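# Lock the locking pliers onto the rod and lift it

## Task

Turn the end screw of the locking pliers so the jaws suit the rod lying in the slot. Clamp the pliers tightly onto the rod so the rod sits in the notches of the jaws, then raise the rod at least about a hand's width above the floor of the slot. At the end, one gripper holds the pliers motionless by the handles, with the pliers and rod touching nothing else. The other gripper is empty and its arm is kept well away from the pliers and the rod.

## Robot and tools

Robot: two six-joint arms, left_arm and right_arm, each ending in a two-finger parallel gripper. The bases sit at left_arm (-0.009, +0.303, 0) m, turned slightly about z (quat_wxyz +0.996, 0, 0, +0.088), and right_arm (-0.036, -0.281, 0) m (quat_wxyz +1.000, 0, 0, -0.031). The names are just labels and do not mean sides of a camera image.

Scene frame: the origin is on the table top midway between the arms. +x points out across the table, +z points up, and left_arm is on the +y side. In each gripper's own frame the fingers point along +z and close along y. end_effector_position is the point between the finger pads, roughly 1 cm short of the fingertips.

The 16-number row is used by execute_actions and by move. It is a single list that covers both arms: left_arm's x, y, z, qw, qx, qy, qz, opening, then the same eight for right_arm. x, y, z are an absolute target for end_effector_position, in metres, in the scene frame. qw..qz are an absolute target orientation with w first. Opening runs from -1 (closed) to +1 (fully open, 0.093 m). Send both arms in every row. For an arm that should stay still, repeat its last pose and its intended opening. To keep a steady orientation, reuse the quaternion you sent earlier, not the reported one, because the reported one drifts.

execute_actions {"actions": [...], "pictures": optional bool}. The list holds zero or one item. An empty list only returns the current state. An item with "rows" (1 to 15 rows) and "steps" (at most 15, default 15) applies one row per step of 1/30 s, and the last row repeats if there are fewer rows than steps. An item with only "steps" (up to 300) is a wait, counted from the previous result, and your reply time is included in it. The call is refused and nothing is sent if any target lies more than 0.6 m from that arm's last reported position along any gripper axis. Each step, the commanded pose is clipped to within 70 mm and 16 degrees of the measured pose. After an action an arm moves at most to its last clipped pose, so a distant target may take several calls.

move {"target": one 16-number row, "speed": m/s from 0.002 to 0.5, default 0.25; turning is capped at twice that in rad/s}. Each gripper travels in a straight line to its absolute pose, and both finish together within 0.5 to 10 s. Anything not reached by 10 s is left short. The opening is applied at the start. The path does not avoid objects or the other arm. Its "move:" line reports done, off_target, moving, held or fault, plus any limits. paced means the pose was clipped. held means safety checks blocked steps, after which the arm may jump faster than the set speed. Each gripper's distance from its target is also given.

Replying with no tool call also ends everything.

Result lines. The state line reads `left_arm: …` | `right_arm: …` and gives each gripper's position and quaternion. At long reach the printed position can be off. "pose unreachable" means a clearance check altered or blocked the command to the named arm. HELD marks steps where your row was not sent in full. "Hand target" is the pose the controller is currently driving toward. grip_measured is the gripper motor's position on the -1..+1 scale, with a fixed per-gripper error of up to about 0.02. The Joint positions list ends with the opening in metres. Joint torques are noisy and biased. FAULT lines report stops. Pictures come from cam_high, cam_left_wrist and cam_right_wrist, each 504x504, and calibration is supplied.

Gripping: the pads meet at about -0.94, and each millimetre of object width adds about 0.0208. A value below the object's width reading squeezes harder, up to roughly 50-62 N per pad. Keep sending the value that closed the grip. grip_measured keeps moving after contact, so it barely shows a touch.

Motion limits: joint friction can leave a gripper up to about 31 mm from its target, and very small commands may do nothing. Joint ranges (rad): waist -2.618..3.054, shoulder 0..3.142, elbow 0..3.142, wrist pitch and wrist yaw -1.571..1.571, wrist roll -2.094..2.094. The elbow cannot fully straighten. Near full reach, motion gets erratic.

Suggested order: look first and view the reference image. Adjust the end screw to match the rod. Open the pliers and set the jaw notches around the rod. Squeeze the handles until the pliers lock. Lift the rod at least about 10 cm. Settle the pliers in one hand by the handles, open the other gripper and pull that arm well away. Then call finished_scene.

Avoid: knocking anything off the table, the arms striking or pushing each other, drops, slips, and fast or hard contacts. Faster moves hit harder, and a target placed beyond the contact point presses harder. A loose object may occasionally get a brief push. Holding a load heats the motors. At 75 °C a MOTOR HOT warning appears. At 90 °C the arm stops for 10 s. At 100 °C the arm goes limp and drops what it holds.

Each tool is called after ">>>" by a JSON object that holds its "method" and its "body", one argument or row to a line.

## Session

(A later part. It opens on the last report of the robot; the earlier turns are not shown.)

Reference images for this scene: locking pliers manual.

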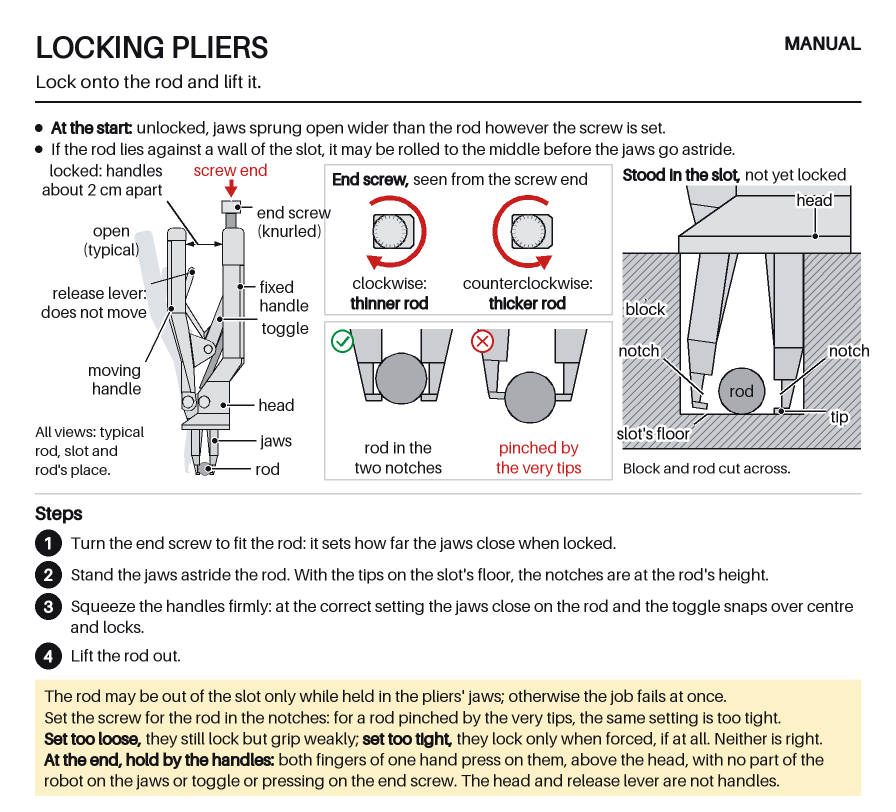

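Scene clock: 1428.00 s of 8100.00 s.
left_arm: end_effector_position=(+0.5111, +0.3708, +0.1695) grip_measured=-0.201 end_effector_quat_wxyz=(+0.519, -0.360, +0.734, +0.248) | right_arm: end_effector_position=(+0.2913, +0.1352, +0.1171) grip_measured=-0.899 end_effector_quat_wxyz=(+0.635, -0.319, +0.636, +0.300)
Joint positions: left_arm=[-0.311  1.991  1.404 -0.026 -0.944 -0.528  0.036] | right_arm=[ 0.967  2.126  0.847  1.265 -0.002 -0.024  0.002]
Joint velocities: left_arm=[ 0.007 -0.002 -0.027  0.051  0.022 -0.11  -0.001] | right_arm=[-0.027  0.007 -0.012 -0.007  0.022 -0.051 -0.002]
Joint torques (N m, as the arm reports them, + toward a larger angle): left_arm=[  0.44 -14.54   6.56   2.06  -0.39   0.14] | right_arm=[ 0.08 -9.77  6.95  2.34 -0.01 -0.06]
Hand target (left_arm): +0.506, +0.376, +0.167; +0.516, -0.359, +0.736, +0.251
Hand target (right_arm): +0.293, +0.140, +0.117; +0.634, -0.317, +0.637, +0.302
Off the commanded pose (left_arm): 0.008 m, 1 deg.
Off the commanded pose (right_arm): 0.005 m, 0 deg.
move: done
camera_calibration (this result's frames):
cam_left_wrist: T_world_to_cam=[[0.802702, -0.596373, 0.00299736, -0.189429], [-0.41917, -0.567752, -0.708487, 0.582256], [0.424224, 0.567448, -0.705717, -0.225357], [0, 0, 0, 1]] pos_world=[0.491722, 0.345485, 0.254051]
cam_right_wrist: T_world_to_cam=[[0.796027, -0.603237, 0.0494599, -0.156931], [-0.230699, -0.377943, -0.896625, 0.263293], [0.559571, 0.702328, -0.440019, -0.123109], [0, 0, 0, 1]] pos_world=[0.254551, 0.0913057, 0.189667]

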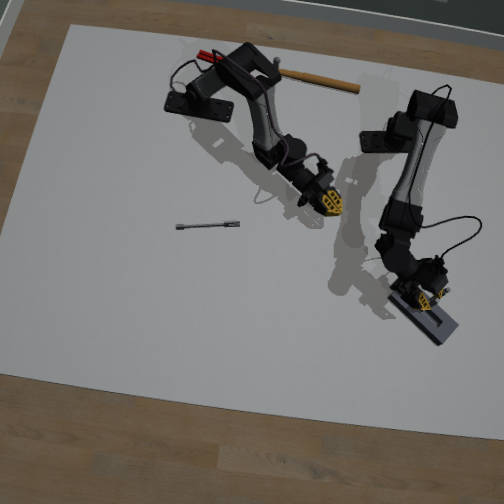

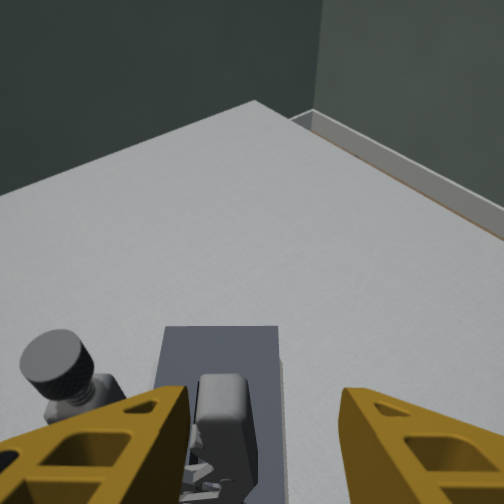

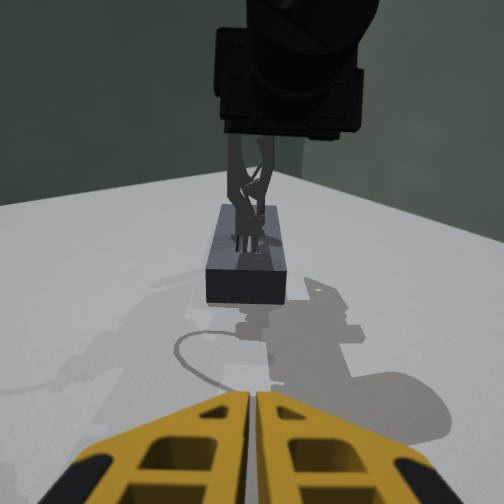

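>>> {"method": "move", "body": {
  "target": [0.5085,0.3725,0.166,0.544,-0.260,0.777,0.182,-0.2,0.293,0.14,0.117,0.634,-0.317,0.637,0.302,-0.9],
  "speed": 0.04
}}

>>> {"method": "move", "body": {
  "target": [0.502,0.370,0.166,0.563,-0.156,0.804,0.110,-0.2,0.293,0.14,0.117,0.634,-0.317,0.637,0.302,-0.9],
  "speed": 0.04
}}

Scene clock: 1435.07 s of 8100.00 s.
left_arm: end_effector_position=(+0.5129, +0.3684, +0.1710) grip_measured=-0.201 end_effector_quat_wxyz=(+0.548, -0.262, +0.773, +0.184) | right_arm: end_effector_position=(+0.2913, +0.1352, +0.1171) grip_measured=-0.899 end_effector_quat_wxyz=(+0.635, -0.319, +0.636, +0.300)
Joint positions: left_arm=[-0.255  1.882  1.207  0.233 -0.679 -0.291  0.036] | right_arm=[ 0.967  2.126  0.847  1.265 -0.002 -0.024  0.002]
Joint velocities: left_arm=[-0.002 -0.002 -0.017 -0.022  0.051 -0.037 -0.001] | right_arm=[-0.027  0.017 -0.022  0.007  0.037  0.007 -0.   ]
Joint torques (N m, as the arm reports them, + toward a larger angle): left_arm=[  0.5  -13.26   6.73   2.4   -0.17   0.09] | right_arm=[ 0.11 -9.74  6.93  2.35 -0.02 -0.06]
Hand target (left_arm): +0.508, +0.373, +0.167; +0.545, -0.259, +0.776, +0.184
Hand target (right_arm): +0.293, +0.140, +0.117; +0.634, -0.317, +0.637, +0.302
Off the commanded pose (left_arm): 0.008 m, 1 deg.
Off the commanded pose (right_arm): 0.005 m, 0 deg.
move: done
camera_calibration (this result's frames):
cam_left_wrist: T_world_to_cam=[[0.626802, -0.779168, -0.00418928, -0.0335006], [-0.548735, -0.4376, -0.712317, 0.601888], [0.553181, 0.44878, -0.701846, -0.246748], [0, 0, 0, 1]] pos_world=[0.487772, 0.34802, 0.255416]
cam_right_wrist: T_world_to_cam=[[0.796027, -0.603237, 0.0494599, -0.156931], [-0.230699, -0.377943, -0.896625, 0.263293], [0.559571, 0.702328, -0.440019, -0.123109], [0, 0, 0, 1]] pos_world=[0.254551, 0.0913057, 0.189667]

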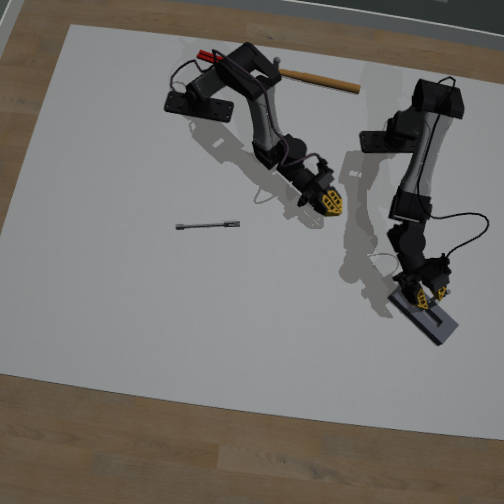

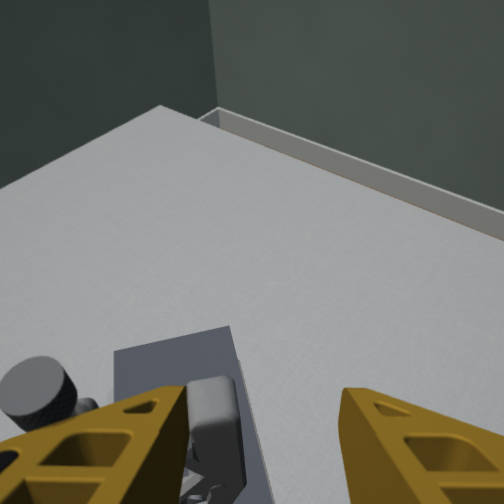

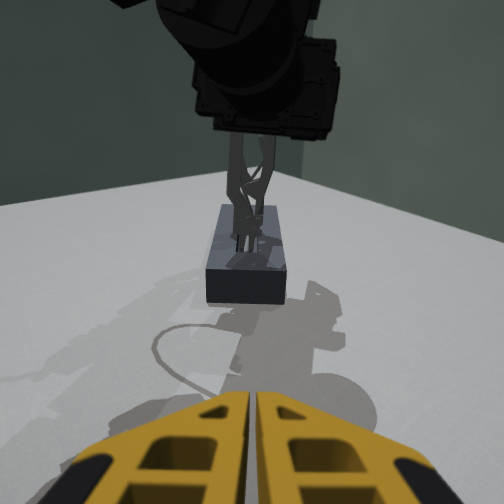

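Scene clock: 1438.63 s of 8100.00 s.
left_arm: end_effector_position=(+0.5073, +0.3693, +0.1730) grip_measured=-0.201 end_effector_quat_wxyz=(+0.569, -0.162, +0.798, +0.117) | right_arm: end_effector_position=(+0.2913, +0.1352, +0.1171) grip_measured=-0.899 end_effector_quat_wxyz=(+0.635, -0.319, +0.636, +0.300)
Joint positions: left_arm=[-0.167  1.789  1.063  0.37  -0.37  -0.132  0.036] | right_arm=[ 0.967  2.126  0.847  1.265 -0.002 -0.024  0.002]
Joint velocities: left_arm=[-0.002 -0.017  0.002  0.007  0.037 -0.051  0.   ] | right_arm=[ 0.017 -0.012  0.002 -0.007 -0.022  0.051 -0.001]
Joint torques (N m, as the arm reports them, + toward a larger angle): left_arm=[  0.27 -12.27   6.65   2.54   0.04   0.07] | right_arm=[ 0.12 -9.75  6.95  2.35 -0.03 -0.08]
Hand target (left_arm): +0.502, +0.370, +0.167; +0.565, -0.155, +0.803, +0.112
Hand target (right_arm): +0.293, +0.140, +0.117; +0.634, -0.317, +0.637, +0.302
Off the commanded pose (left_arm): 0.009 m, 1 deg.
Off the commanded pose (right_arm): 0.005 m, 0 deg.
move: done
camera_calibration (this result's frames):
cam_left_wrist: T_world_to_cam=[[0.414846, -0.909856, -0.00806113, 0.127215], [-0.635557, -0.283418, -0.718152, 0.588797], [0.65113, 0.303046, -0.69584, -0.239559], [0, 0, 0, 1]] pos_world=[0.477424, 0.35522, 0.257177]
cam_right_wrist: T_world_to_cam=[[0.796027, -0.603237, 0.0494599, -0.156931], [-0.230699, -0.377943, -0.896625, 0.263293], [0.559571, 0.702328, -0.440019, -0.123109], [0, 0, 0, 1]] pos_world=[0.254551, 0.0913057, 0.189667]

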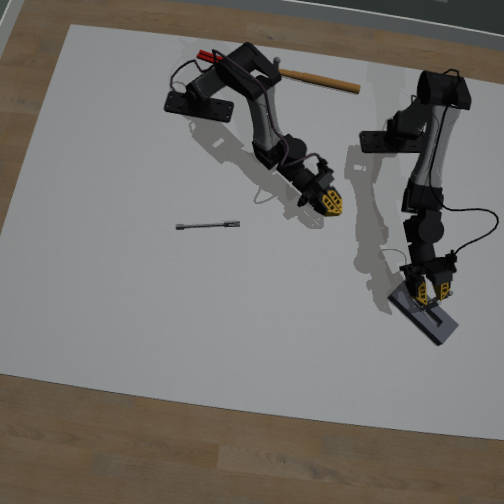

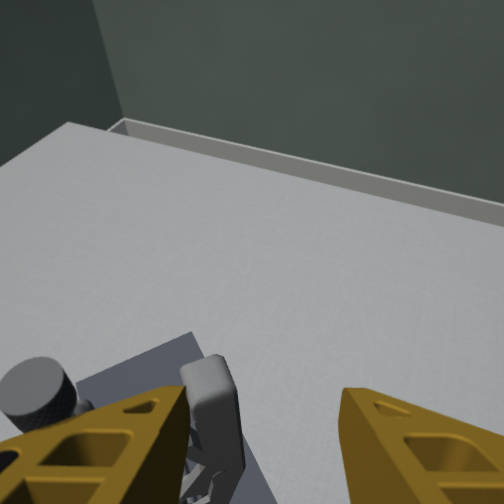

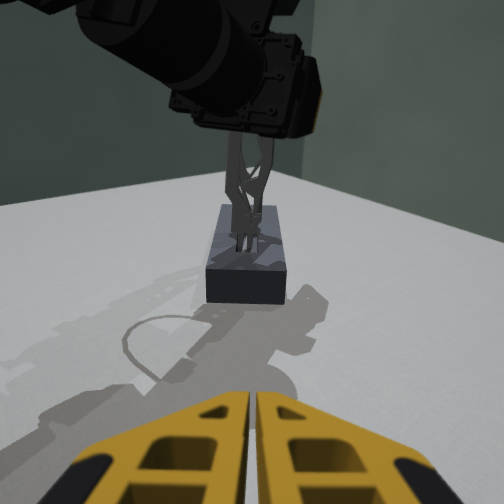

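>>> {"method": "move", "body": {
  "target": [0.49,0.35,0.19,0.563,-0.156,0.804,0.110,-0.2,0.293,0.14,0.117,0.634,-0.317,0.637,0.302,-0.9],
  "speed": 0.04
}}

>>> {"method": "move", "body": {
  "target": [0.508,0.372,0.21,0.270,-0.418,0.857,0.132,-0.2,0.293,0.14,0.117,0.634,-0.317,0.637,0.302,-0.9],
  "speed": 0.15
}}

Scene clock: 1442.83 s of 8100.00 s.
left_arm: end_effector_position=(+0.4960, +0.3527, +0.1957) grip_measured=-0.201 end_effector_quat_wxyz=(+0.571, -0.156, +0.798, +0.110) | right_arm: end_effector_position=(+0.2913, +0.1352, +0.1171) grip_measured=-0.899 end_effector_quat_wxyz=(+0.635, -0.319, +0.636, +0.300)
Joint positions: left_arm=[-0.205  1.707  1.063  0.287 -0.387 -0.143  0.036] | right_arm=[ 0.967  2.126  0.847  1.265 -0.002 -0.024  0.002]
Joint velocities: left_arm=[-0.007  0.012 -0.002 -0.051 -0.095  0.037  0.001] | right_arm=[ 0.002  0.007 -0.007 -0.022 -0.037 -0.037 -0.   ]
Joint torques (N m, as the arm reports them, + toward a larger angle): left_arm=[ -0.77 -11.74   7.75   2.39  -0.24  -0.1 ] | right_arm=[ 0.09 -9.73  6.96  2.34 -0.03 -0.06]
Hand target (left_arm): +0.490, +0.350, +0.190; +0.563, -0.156, +0.804, +0.109
Hand target (right_arm): +0.293, +0.140, +0.117; +0.634, -0.317, +0.637, +0.302
Off the commanded pose (left_arm): 0.009 m, 1 deg.
Off the commanded pose (right_arm): 0.005 m, 0 deg.
move: done
camera_calibration (this result's frames):
cam_left_wrist: T_world_to_cam=[[0.398312, -0.917243, -0.00364161, 0.126923], [-0.638518, -0.274422, -0.719018, 0.591612], [0.658515, 0.288719, -0.694982, -0.210211], [0, 0, 0, 1]] pos_world=[0.465627, 0.339462, 0.27975]
cam_right_wrist: T_world_to_cam=[[0.796027, -0.603237, 0.0494599, -0.156931], [-0.230699, -0.377943, -0.896625, 0.263293], [0.559571, 0.702328, -0.440019, -0.123109], [0, 0, 0, 1]] pos_world=[0.254551, 0.0913057, 0.189667]

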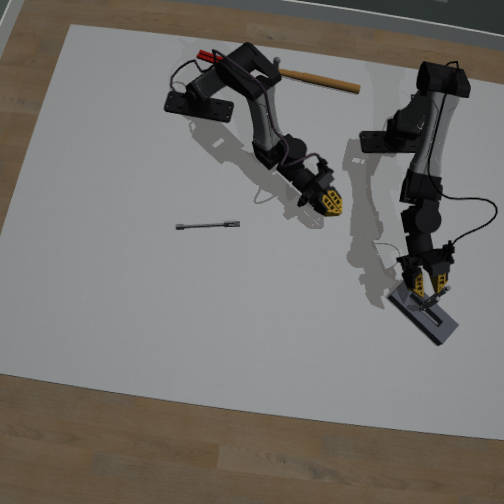

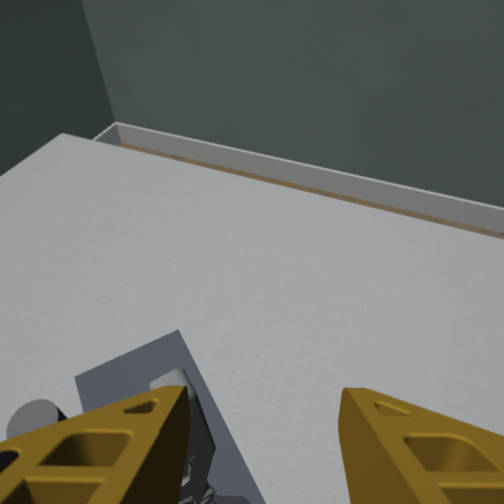

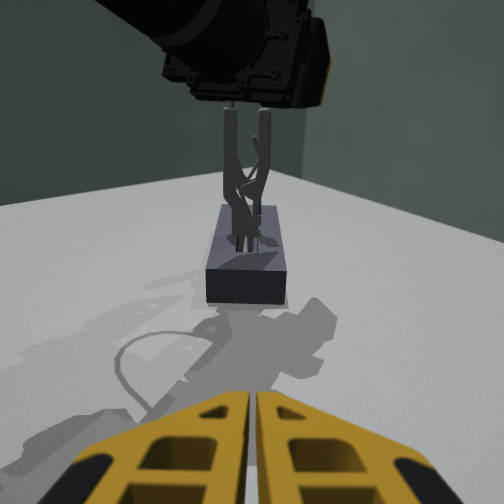

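Scene clock: 1446.30 s of 8100.00 s.
left_arm: end_effector_position=(+0.5076, +0.3684, +0.2099) grip_measured=-0.201 end_effector_quat_wxyz=(+0.274, -0.410, +0.861, +0.128) | right_arm: end_effector_position=(+0.2913, +0.1352, +0.1171) grip_measured=-0.899 end_effector_quat_wxyz=(+0.635, -0.319, +0.636, +0.300)
Joint positions: left_arm=[-0.198  2.3    2.489 -1.349 -0.469 -0.81   0.036] | right_arm=[ 0.967  2.126  0.847  1.265 -0.002 -0.024  0.002]
Joint velocities: left_arm=[-0.007  0.002  0.002 -0.037 -0.051  0.037 -0.   ] | right_arm=[-0.012  0.012  0.002  0.051  0.022 -0.007 -0.   ]
Joint torques (N m, as the arm reports them, + toward a larger angle): left_arm=[  0.32 -13.5   10.84   1.16  -0.37  -0.05] | right_arm=[ 0.06 -9.7   6.95  2.35 -0.01 -0.07]
Hand target (left_arm): +0.509, +0.372, +0.206; +0.269, -0.416, +0.859, +0.128
Hand target (right_arm): +0.293, +0.140, +0.117; +0.634, -0.317, +0.637, +0.302
Off the commanded pose (left_arm): 0.004 m, 1 deg.
Off the commanded pose (right_arm): 0.005 m, 0 deg.
move: done
camera_calibration (this result's frames):
cam_left_wrist: T_world_to_cam=[[0.786209, -0.61774, -0.016548, -0.167778], [-0.610698, -0.772596, -0.173615, 0.668525], [0.094464, 0.146603, -0.984675, 0.186958], [0, 0, 0, 1]] pos_world=[0.522515, 0.385448, 0.297382]
cam_right_wrist: T_world_to_cam=[[0.796027, -0.603237, 0.0494599, -0.156931], [-0.230699, -0.377943, -0.896625, 0.263293], [0.559571, 0.702328, -0.440019, -0.123109], [0, 0, 0, 1]] pos_world=[0.254551, 0.0913057, 0.189667]

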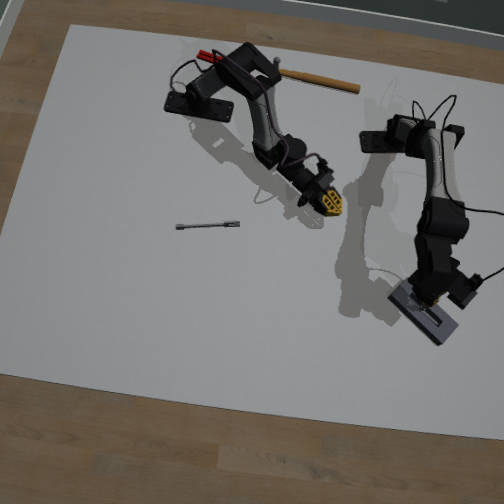

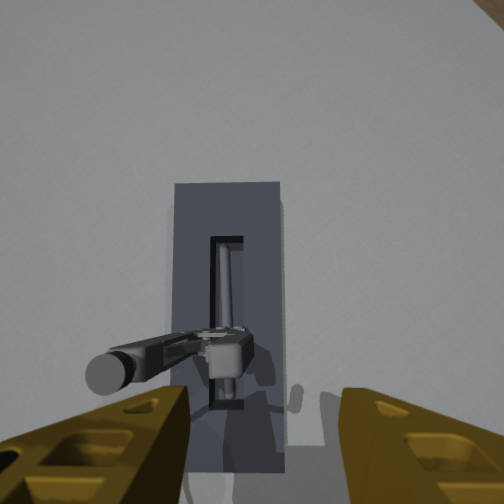

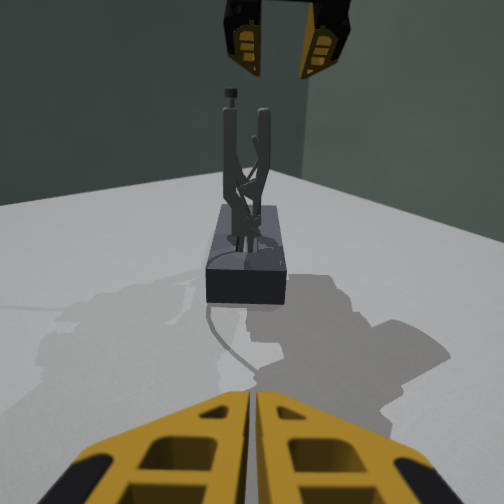

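>>> {"method": "move", "body": {
  "target": [0.507,0.378,0.176,0.270,-0.418,0.857,0.132,-0.2,0.293,0.14,0.117,0.634,-0.317,0.637,0.302,-0.9],
  "speed": 0.03
}}

>>> {"method": "zoom_image", "body": {
  "camera": "cam_right_wrist",
  "region": [180,60,360,260]
}}

Scene clock: 1450.83 s of 8100.00 s.
left_arm: end_effector_position=(+0.5105, +0.3731, +0.1775) grip_measured=-0.201 end_effector_quat_wxyz=(+0.271, -0.413, +0.860, +0.130) | right_arm: end_effector_position=(+0.2913, +0.1352, +0.1171) grip_measured=-0.899 end_effector_quat_wxyz=(+0.635, -0.319, +0.636, +0.300)
Joint positions: left_arm=[-0.189  2.252  2.272 -1.185 -0.469 -0.811  0.036] | right_arm=[ 0.967  2.126  0.847  1.265 -0.002 -0.024  0.002]
Joint velocities: left_arm=[-0.002  0.007 -0.002  0.037 -0.007  0.022  0.   ] | right_arm=[-0.007 -0.002 -0.002 -0.022 -0.081 -0.022 -0.001]
Joint torques (N m, as the arm reports them, + toward a larger angle): left_arm=[  0.44 -16.62   6.07   1.39  -0.44   0.01] | right_arm=[ 0.16 -9.73  6.94  2.34 -0.02 -0.08]
Hand target (left_arm): +0.508, +0.378, +0.176; +0.270, -0.418, +0.857, +0.133
Hand target (right_arm): +0.293, +0.140, +0.117; +0.634, -0.317, +0.637, +0.302
Off the commanded pose (left_arm): 0.006 m, 1 deg.
Off the commanded pose (right_arm): 0.005 m, 0 deg.
move: done
camera_calibration (this result's frames):
cam_left_wrist: T_world_to_cam=[[0.792112, -0.610025, -0.0206845, -0.172888], [-0.604038, -0.778567, -0.170208, 0.66654], [0.0877265, 0.147318, -0.985191, 0.157399], [0, 0, 0, 1]] pos_world=[0.525754, 0.390292, 0.264942]
cam_right_wrist: T_world_to_cam=[[0.796027, -0.603237, 0.0494599, -0.156931], [-0.230699, -0.377943, -0.896625, 0.263293], [0.559571, 0.702328, -0.440019, -0.123109], [0, 0, 0, 1]] pos_world=[0.254551, 0.0913057, 0.189667]

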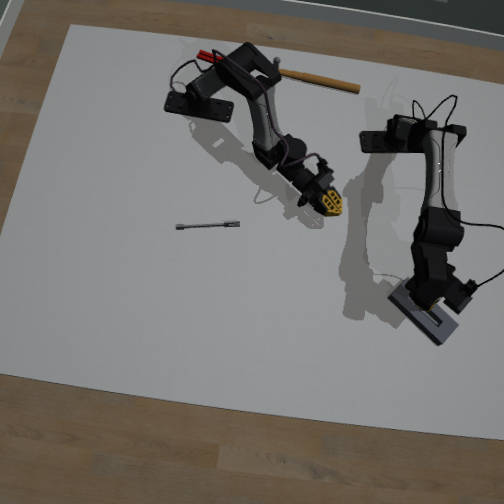

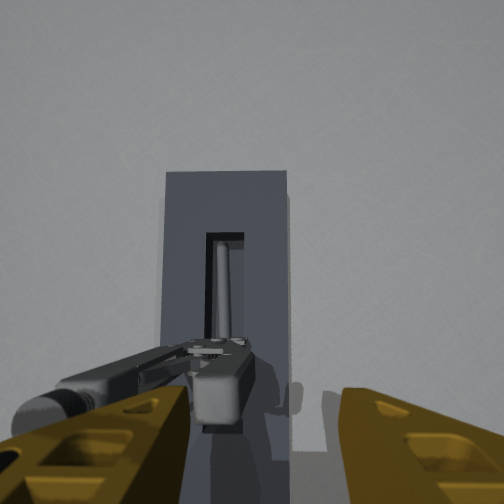

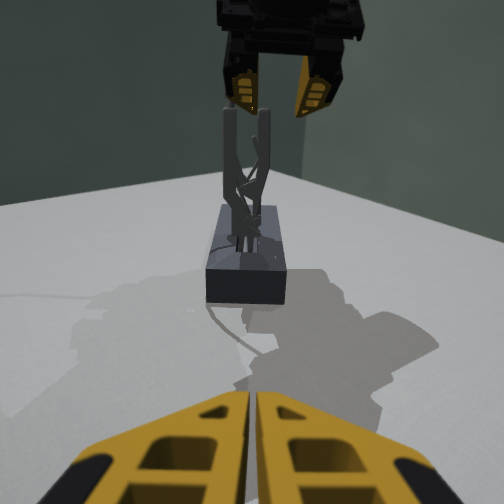

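Region (180, 60, 360, 260) of cam_right_wrist's 504x504 image, scaled by 2.520, with more detail than that image has; it fills the left 454 columns of this view, and the rest is white.

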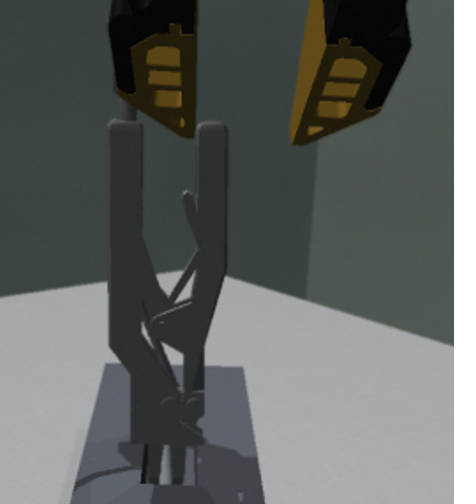

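Press down along finger axis.

>>> {"method": "move", "body": {
  "target": [0.515,0.383,0.150,0.270,-0.418,0.857,0.132,-0.2,0.293,0.14,0.117,0.634,-0.317,0.637,0.302,-0.9],
  "speed": 0.012
}}

>>> {"method": "zoom_image", "body": {
  "camera": "cam_right_wrist",
  "region": [180,60,360,260]
}}

Scene clock: 1457.93 s of 8100.00 s.
left_arm: end_effector_position=(+0.5188, +0.3796, +0.1767) grip_measured=-0.201 end_effector_quat_wxyz=(+0.298, -0.416, +0.848, +0.134) | right_arm: end_effector_position=(+0.2913, +0.1352, +0.1171) grip_measured=-0.899 end_effector_quat_wxyz=(+0.635, -0.319, +0.636, +0.300)
Joint positions: left_arm=[-0.185  2.231  2.204 -1.084 -0.5   -0.802  0.036] | right_arm=[ 0.967  2.126  0.847  1.265 -0.002 -0.024  0.002]
Joint velocities: left_arm=[ 0.002 -0.002 -0.002 -0.066 -0.007 -0.081 -0.   ] | right_arm=[-0.012 -0.012 -0.002  0.022  0.051  0.007  0.   ]
Joint torques (N m, as the arm reports them, + toward a larger angle): left_arm=[  0.94 -13.58   4.73   1.51  -0.08  -0.01] | right_arm=[ 0.16 -9.74  6.95  2.35 -0.02 -0.06]
Hand target (left_arm): +0.515, +0.383, +0.151; +0.269, -0.419, +0.857, +0.132
Hand target (right_arm): +0.293, +0.140, +0.117; +0.634, -0.317, +0.637, +0.302
Off the commanded pose (left_arm): 0.027 m, 3 deg.
Off the commanded pose (right_arm): 0.005 m, 0 deg.
MOTOR HOT: a motor of the left arm reached 75 °C. Now the hottest motor of the left arm, joint 2 (shoulder), reports 75 °C. The controller's stop level is 90 °C. To cool a motor, set the load down, stop pushing, or move to a pose that needs little force.
move: off_target (left_arm)
camera_calibration (this result's frames):
cam_left_wrist: T_world_to_cam=[[0.798328, -0.602223, 0.000516136, -0.185389], [-0.586799, -0.778074, -0.224203, 0.676848], [0.135422, 0.178685, -0.974542, 0.116338], [0, 0, 0, 1]] pos_world=[0.52942, 0.394205, 0.265223]
cam_right_wrist: T_world_to_cam=[[0.796027, -0.603237, 0.0494599, -0.156931], [-0.230699, -0.377943, -0.896625, 0.263293], [0.559571, 0.702328, -0.440019, -0.123109], [0, 0, 0, 1]] pos_world=[0.254551, 0.0913057, 0.189667]

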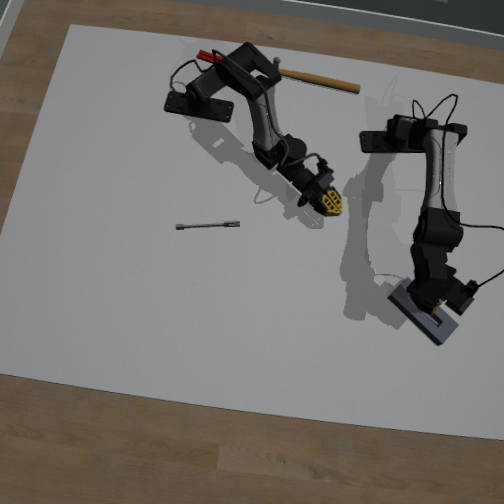

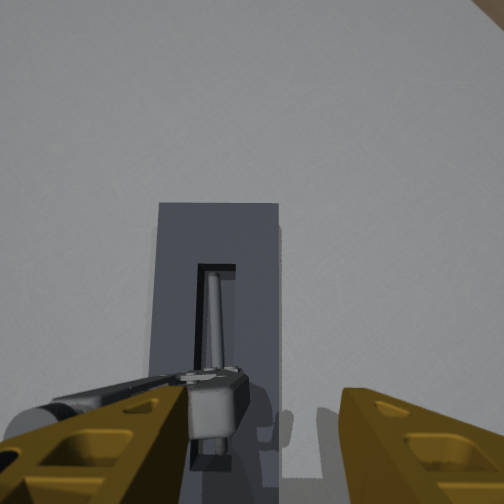

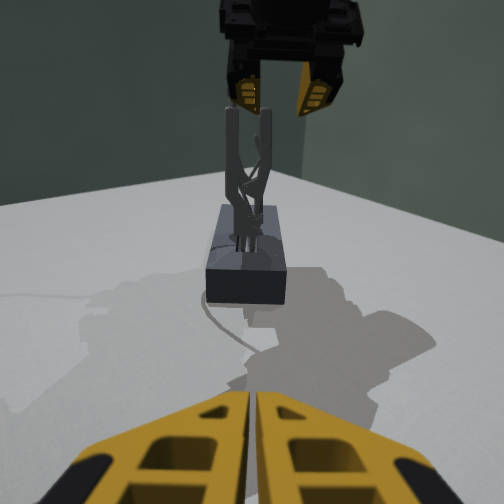

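Region (180, 60, 360, 260) of cam_right_wrist's 504x504 image, scaled by 2.520, with more detail than that image has; it fills the left 454 columns of this view, and the rest is white.

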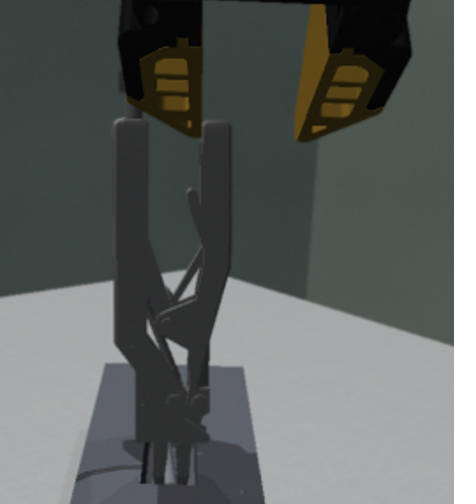

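>>> {"method": "move", "body": {
  "target": [0.512,0.378,0.215,0.270,-0.418,0.857,0.132,-0.2,0.293,0.14,0.117,0.634,-0.317,0.637,0.302,-0.9],
  "speed": 0.05
}}

>>> {"method": "move", "body": {
  "target": [0.478,0.405,0.212,0.381,-0.080,0.920,0.033,-0.4,0.293,0.14,0.117,0.634,-0.317,0.637,0.302,-0.9],
  "speed": 0.2
}}

Scene clock: 1463.47 s of 8100.00 s.
left_arm: end_effector_position=(+0.5100, +0.3759, +0.2175) grip_measured=-0.201 end_effector_quat_wxyz=(+0.275, -0.413, +0.858, +0.132) | right_arm: end_effector_position=(+0.2913, +0.1352, +0.1171) grip_measured=-0.899 end_effector_quat_wxyz=(+0.635, -0.319, +0.636, +0.300)
Joint positions: left_arm=[-0.185  2.364  2.635 -1.428 -0.474 -0.803  0.036] | right_arm=[ 0.967  2.126  0.847  1.265 -0.002 -0.024  0.002]
Joint velocities: left_arm=[ 0.007  0.002  0.022 -0.095  0.066 -0.022 -0.001] | right_arm=[-0.012 -0.007 -0.002 -0.022 -0.022  0.007 -0.001]
Joint torques (N m, as the arm reports them, + toward a larger angle): left_arm=[  0.08 -13.77  10.6    1.18  -0.39  -0.07] | right_arm=[ 0.11 -9.73  6.95  2.33 -0.01 -0.07]
Hand target (left_arm): +0.511, +0.378, +0.214; +0.271, -0.418, +0.857, +0.132
Hand target (right_arm): +0.293, +0.140, +0.117; +0.634, -0.317, +0.637, +0.302
Off the commanded pose (left_arm): 0.004 m, 1 deg.
Off the commanded pose (right_arm): 0.005 m, 0 deg.
MOTOR HOT: still on. Now the hottest motor of the left arm, joint 2 (shoulder), reports 75 °C; the controller's stop level is 90 °C.
move: done
camera_calibration (this result's frames):
cam_left_wrist: T_world_to_cam=[[0.791863, -0.61034, -0.0209419, -0.169651], [-0.603526, -0.776861, -0.179564, 0.676329], [0.093326, 0.154829, -0.983523, 0.190364], [0, 0, 0, 1]] pos_world=[0.524757, 0.392395, 0.305119]
cam_right_wrist: T_world_to_cam=[[0.796027, -0.603237, 0.0494599, -0.156931], [-0.230699, -0.377943, -0.896625, 0.263293], [0.559571, 0.702328, -0.440019, -0.123109], [0, 0, 0, 1]] pos_world=[0.254551, 0.0913057, 0.189667]

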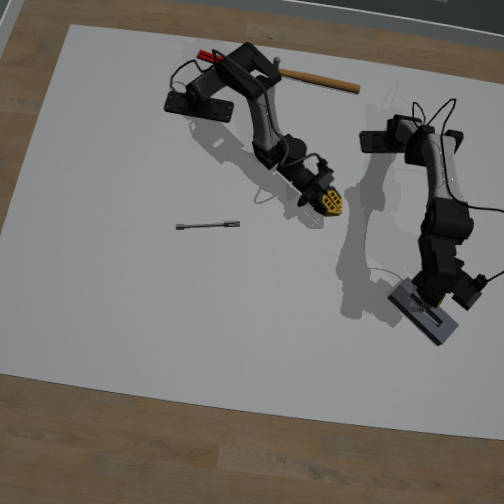

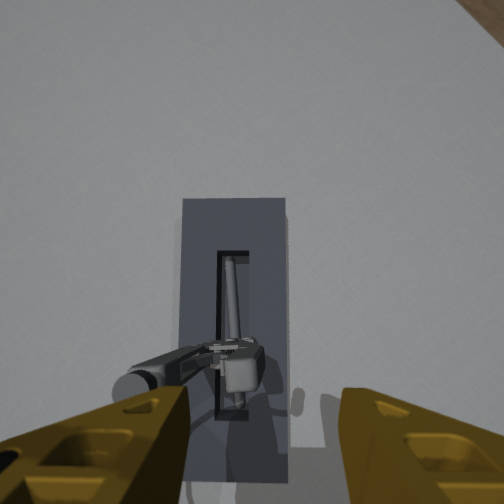

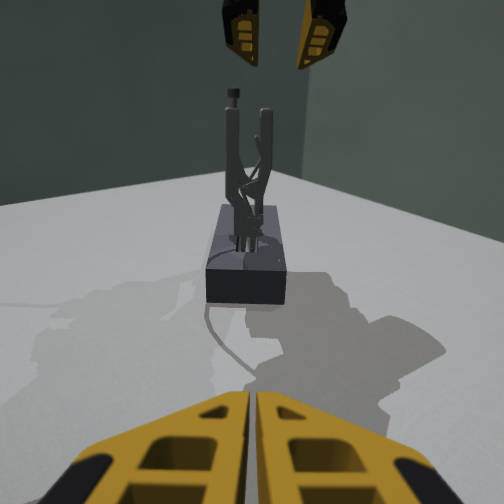

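Scene clock: 1465.90 s of 8100.00 s.
left_arm: end_effector_position=(+0.4822, +0.4040, +0.2173) grip_measured=-0.399 end_effector_quat_wxyz=(+0.384, -0.081, +0.919, +0.039) | right_arm: end_effector_position=(+0.2913, +0.1352, +0.1171) grip_measured=-0.899 end_effector_quat_wxyz=(+0.635, -0.319, +0.636, +0.300)
Joint positions: left_arm=[ 0.03   1.788  1.613 -0.604  0.012  0.025  0.026] | right_arm=[ 0.967  2.126  0.847  1.265 -0.002 -0.024  0.002]
Joint velocities: left_arm=[ 0.002 -0.022  0.007 -0.022 -0.022  0.037 -0.   ] | right_arm=[-0.007 -0.002  0.002 -0.022  0.022  0.066  0.   ]
Joint torques (N m, as the arm reports them, + toward a larger angle): left_arm=[  0.33 -12.95   7.1    2.23  -0.03   0.11] | right_arm=[ 0.06 -9.71  6.92  2.35 -0.02 -0.07]
Hand target (left_arm): +0.478, +0.405, +0.215; +0.383, -0.078, +0.920, +0.039
Hand target (right_arm): +0.293, +0.140, +0.117; +0.634, -0.317, +0.637, +0.302
Off the commanded pose (left_arm): 0.007 m, 1 deg.
Off the commanded pose (right_arm): 0.005 m, 0 deg.
MOTOR HOT: still on. Now the hottest motor of the left arm, joint 2 (shoulder), reports 76 °C; the controller's stop level is 90 °C.
move: done
camera_calibration (this result's frames):
cam_left_wrist: T_world_to_cam=[[0.199437, -0.979556, -0.0263523, 0.305518], [-0.921283, -0.178275, -0.345624, 0.628787], [0.33386, 0.0932083, -0.938003, 0.0874238], [0, 0, 0, 1]] pos_world=[0.489172, 0.40322, 0.307379]
cam_right_wrist: T_world_to_cam=[[0.796027, -0.603237, 0.0494599, -0.156931], [-0.230699, -0.377943, -0.896625, 0.263293], [0.559571, 0.702328, -0.440019, -0.123109], [0, 0, 0, 1]] pos_world=[0.254551, 0.0913057, 0.189667]

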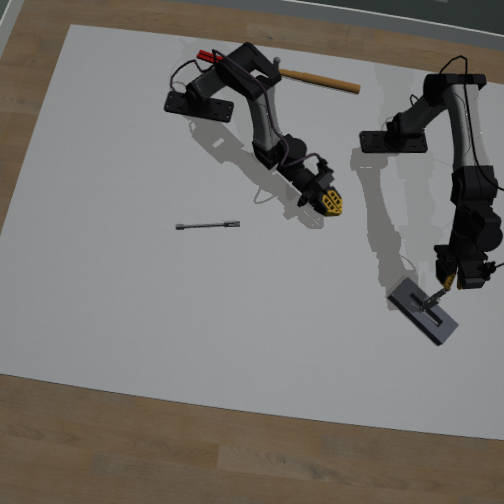

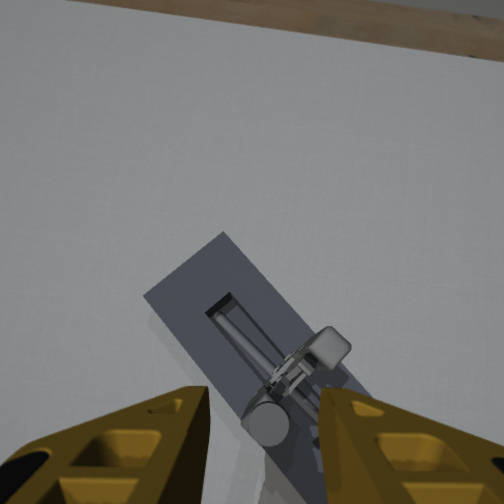

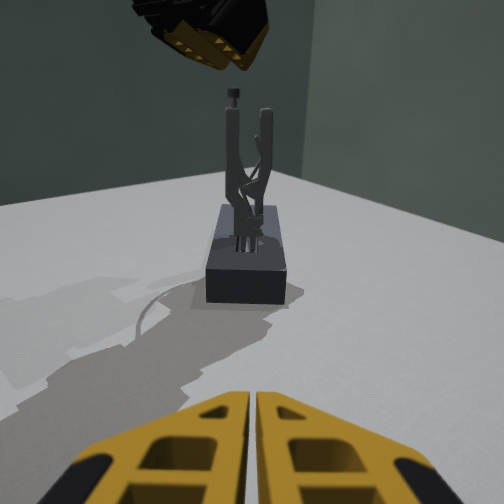

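>>> {"method": "move", "body": {
  "target": [0.478,0.404,0.178,0.381,-0.080,0.920,0.033,-0.4,0.293,0.14,0.117,0.634,-0.317,0.637,0.302,-0.9],
  "speed": 0.04
}}

Scene clock: 1469.83 s of 8100.00 s.
left_arm: end_effector_position=(+0.4817, +0.4022, +0.1830) grip_measured=-0.399 end_effector_quat_wxyz=(+0.382, -0.079, +0.920, +0.034) | right_arm: end_effector_position=(+0.2913, +0.1352, +0.1171) grip_measured=-0.899 end_effector_quat_wxyz=(+0.635, -0.319, +0.636, +0.300)
Joint positions: left_arm=[ 0.03   1.788  1.48  -0.475  0.022  0.027  0.026] | right_arm=[ 0.967  2.126  0.847  1.265 -0.002 -0.024  0.002]
Joint velocities: left_arm=[ 0.007 -0.002  0.002  0.066 -0.051  0.037  0.   ] | right_arm=[-0.022  0.002 -0.002 -0.051 -0.037 -0.022  0.001]
Joint torques (N m, as the arm reports them, + toward a larger angle): left_arm=[  0.31 -12.12   7.28   2.22  -0.03   0.09] | right_arm=[ 0.06 -9.73  6.96  2.34 -0.02 -0.07]
Hand target (left_arm): +0.479, +0.404, +0.178; +0.381, -0.080, +0.920, +0.033
Hand target (right_arm): +0.293, +0.140, +0.117; +0.634, -0.317, +0.637, +0.302
Off the commanded pose (left_arm): 0.006 m, 0 deg.
Off the commanded pose (right_arm): 0.005 m, 0 deg.
MOTOR HOT: still on. Now the hottest motor of the left arm, joint 2 (shoulder), reports 76 °C; the controller's stop level is 90 °C.
move: done
camera_calibration (this result's frames):
cam_left_wrist: T_world_to_cam=[[0.191668, -0.981242, -0.0206782, 0.306387], [-0.923796, -0.173252, -0.341446, 0.6146], [0.331458, 0.0845467, -0.939674, 0.0605971], [0, 0, 0, 1]] pos_world=[0.488954, 0.401997, 0.273129]
cam_right_wrist: T_world_to_cam=[[0.796027, -0.603237, 0.0494599, -0.156931], [-0.230699, -0.377943, -0.896625, 0.263293], [0.559571, 0.702328, -0.440019, -0.123109], [0, 0, 0, 1]] pos_world=[0.254551, 0.0913057, 0.189667]

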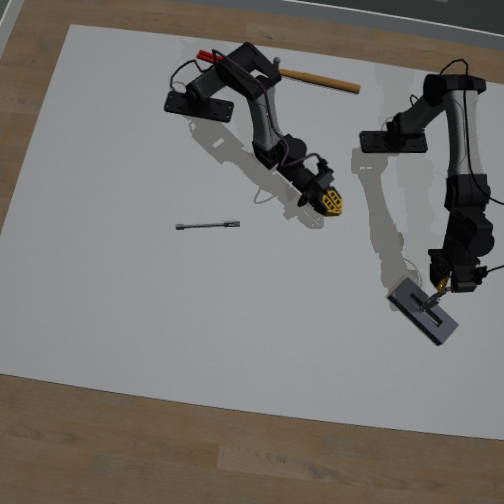

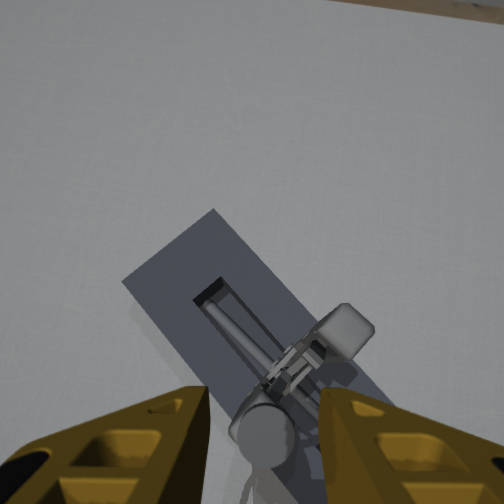

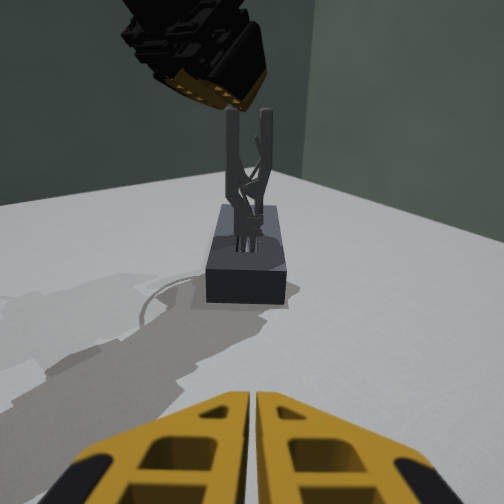

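>>> {"method": "move", "body": {
  "target": [0.478,0.404,0.178,0.381,-0.080,0.920,0.033,-0.85,0.293,0.14,0.117,0.634,-0.317,0.637,0.302,-0.9],
  "speed": 0.04
}}

>>> {"method": "move", "body": {
  "target": [0.480,0.403,0.182,0.331,-0.462,0.800,0.191,-0.85,0.293,0.14,0.117,0.634,-0.317,0.637,0.302,-0.9],
  "speed": 0.15
}}

Scene clock: 1475.70 s of 8100.00 s.
left_arm: end_effector_position=(+0.4831, +0.4027, +0.1845) grip_measured=-0.834 end_effector_quat_wxyz=(+0.386, -0.078, +0.918, +0.035) | right_arm: end_effector_position=(+0.2913, +0.1352, +0.1171) grip_measured=-0.899 end_effector_quat_wxyz=(+0.635, -0.319, +0.636, +0.300)
Joint positions: left_arm=[ 0.03   1.788  1.48  -0.467  0.021  0.027  0.005] | right_arm=[ 0.967  2.126  0.847  1.265 -0.002 -0.024  0.002]
Joint velocities: left_arm=[ 0.007 -0.002  0.002 -0.081  0.007 -0.022 -0.001] | right_arm=[-0.017  0.007 -0.002 -0.007 -0.007  0.037 -0.001]
Joint torques (N m, as the arm reports them, + toward a larger angle): left_arm=[  0.27 -12.29   7.02   2.22  -0.03   0.04] | right_arm=[ 0.18 -9.74  6.9   2.35 -0.02 -0.07]
Hand target (left_arm): +0.478, +0.404, +0.178; +0.381, -0.080, +0.921, +0.033
Hand target (right_arm): +0.293, +0.140, +0.117; +0.634, -0.317, +0.637, +0.302
Off the commanded pose (left_arm): 0.008 m, 1 deg.
Off the commanded pose (right_arm): 0.005 m, 0 deg.
MOTOR HOT: still on. Now the hottest motor of the left arm, joint 2 (shoulder), reports 75 °C; the controller's stop level is 90 °C.
move: done
camera_calibration (this result's frames):
cam_left_wrist: T_world_to_cam=[[0.192116, -0.981134, -0.0216006, 0.306478], [-0.920835, -0.172611, -0.349669, 0.616348], [0.339344, 0.0870676, -0.936624, 0.0561159], [0, 0, 0, 1]] pos_world=[0.489633, 0.402198, 0.274697]
cam_right_wrist: T_world_to_cam=[[0.796027, -0.603237, 0.0494599, -0.156931], [-0.230699, -0.377943, -0.896625, 0.263293], [0.559571, 0.702328, -0.440019, -0.123109], [0, 0, 0, 1]] pos_world=[0.254551, 0.0913057, 0.189667]

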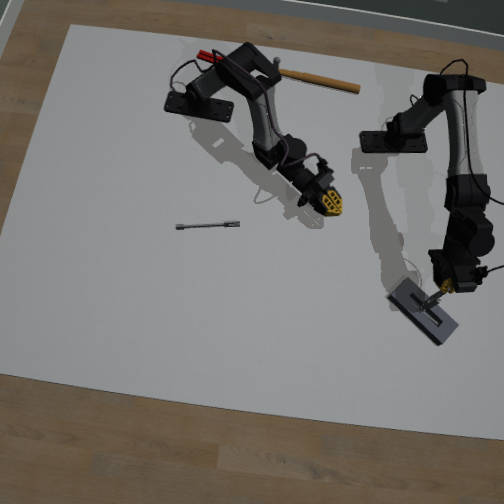

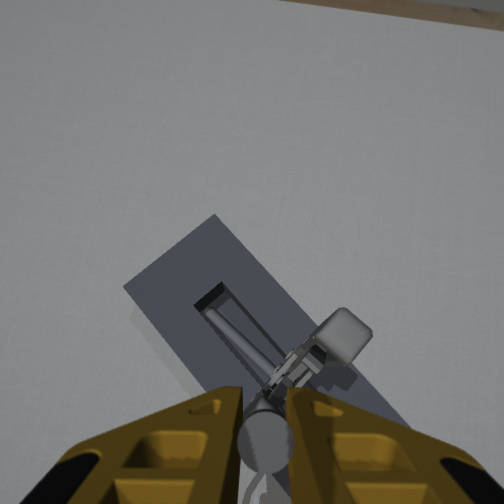

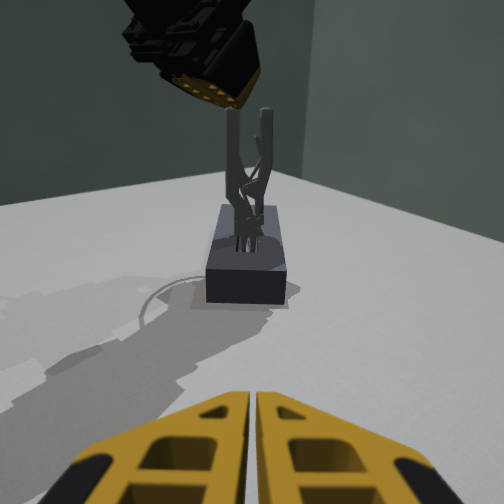

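Scene clock: 1479.17 s of 8100.00 s.
left_arm: end_effector_position=(+0.4797, +0.4029, +0.1817) grip_measured=-0.836 end_effector_quat_wxyz=(+0.330, -0.459, +0.805, +0.180) | right_arm: end_effector_position=(+0.2913, +0.1352, +0.1171) grip_measured=-0.899 end_effector_quat_wxyz=(+0.635, -0.319, +0.636, +0.300)
Joint positions: left_arm=[-0.178  2.05   1.892 -0.94  -0.636 -0.88   0.005] | right_arm=[ 0.967  2.126  0.847  1.265 -0.002 -0.024  0.002]
Joint velocities: left_arm=[-0.017  0.002  0.012 -0.125 -0.022 -0.037  0.001] | right_arm=[ 0.002  0.007  0.007 -0.066 -0.022  0.081 -0.   ]
Joint torques (N m, as the arm reports them, + toward a larger angle): left_arm=[ -0.65 -11.82  11.56   1.05  -0.67  -0.17] | right_arm=[ 0.1  -9.73  6.98  2.34 -0.02 -0.07]
Hand target (left_arm): +0.480, +0.402, +0.180; +0.326, -0.463, +0.802, +0.188
Hand target (right_arm): +0.293, +0.140, +0.117; +0.634, -0.317, +0.637, +0.302
Off the commanded pose (left_arm): 0.000 m, 1 deg.
Off the commanded pose (right_arm): 0.005 m, 0 deg.
MOTOR HOT: still on. Now the hottest motor of the left arm, joint 2 (shoulder), reports 74 °C; the controller's stop level is 90 °C.
move: done
camera_calibration (this result's frames):
cam_left_wrist: T_world_to_cam=[[0.868716, -0.49529, -0.00445751, -0.216151], [-0.469376, -0.820324, -0.326734, 0.65245], [0.158171, 0.285931, -0.945106, 0.06289], [0, 0, 0, 1]] pos_world=[0.484071, 0.410181, 0.271652]
cam_right_wrist: T_world_to_cam=[[0.796027, -0.603237, 0.0494599, -0.156931], [-0.230699, -0.377943, -0.896625, 0.263293], [0.559571, 0.702328, -0.440019, -0.123109], [0, 0, 0, 1]] pos_world=[0.254551, 0.0913057, 0.189667]

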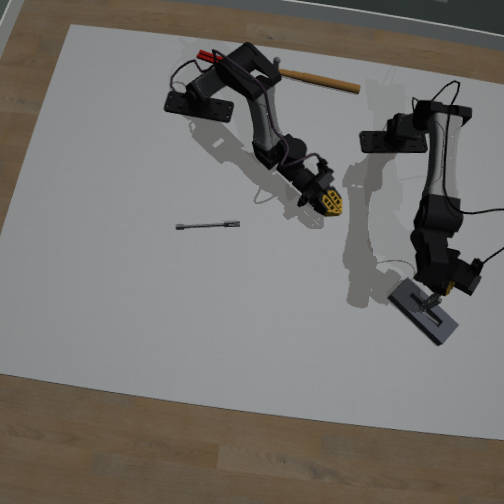

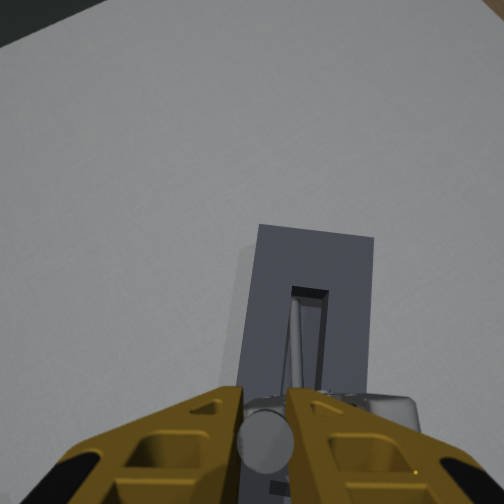

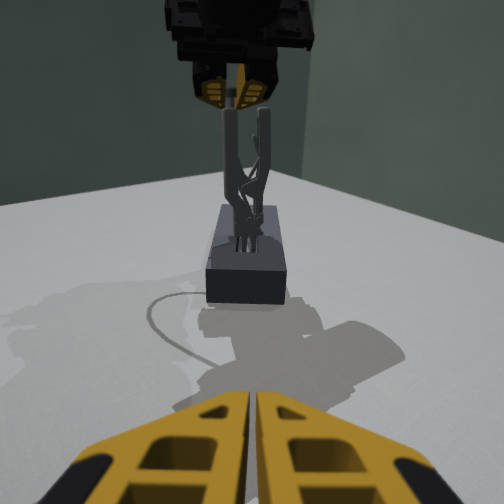

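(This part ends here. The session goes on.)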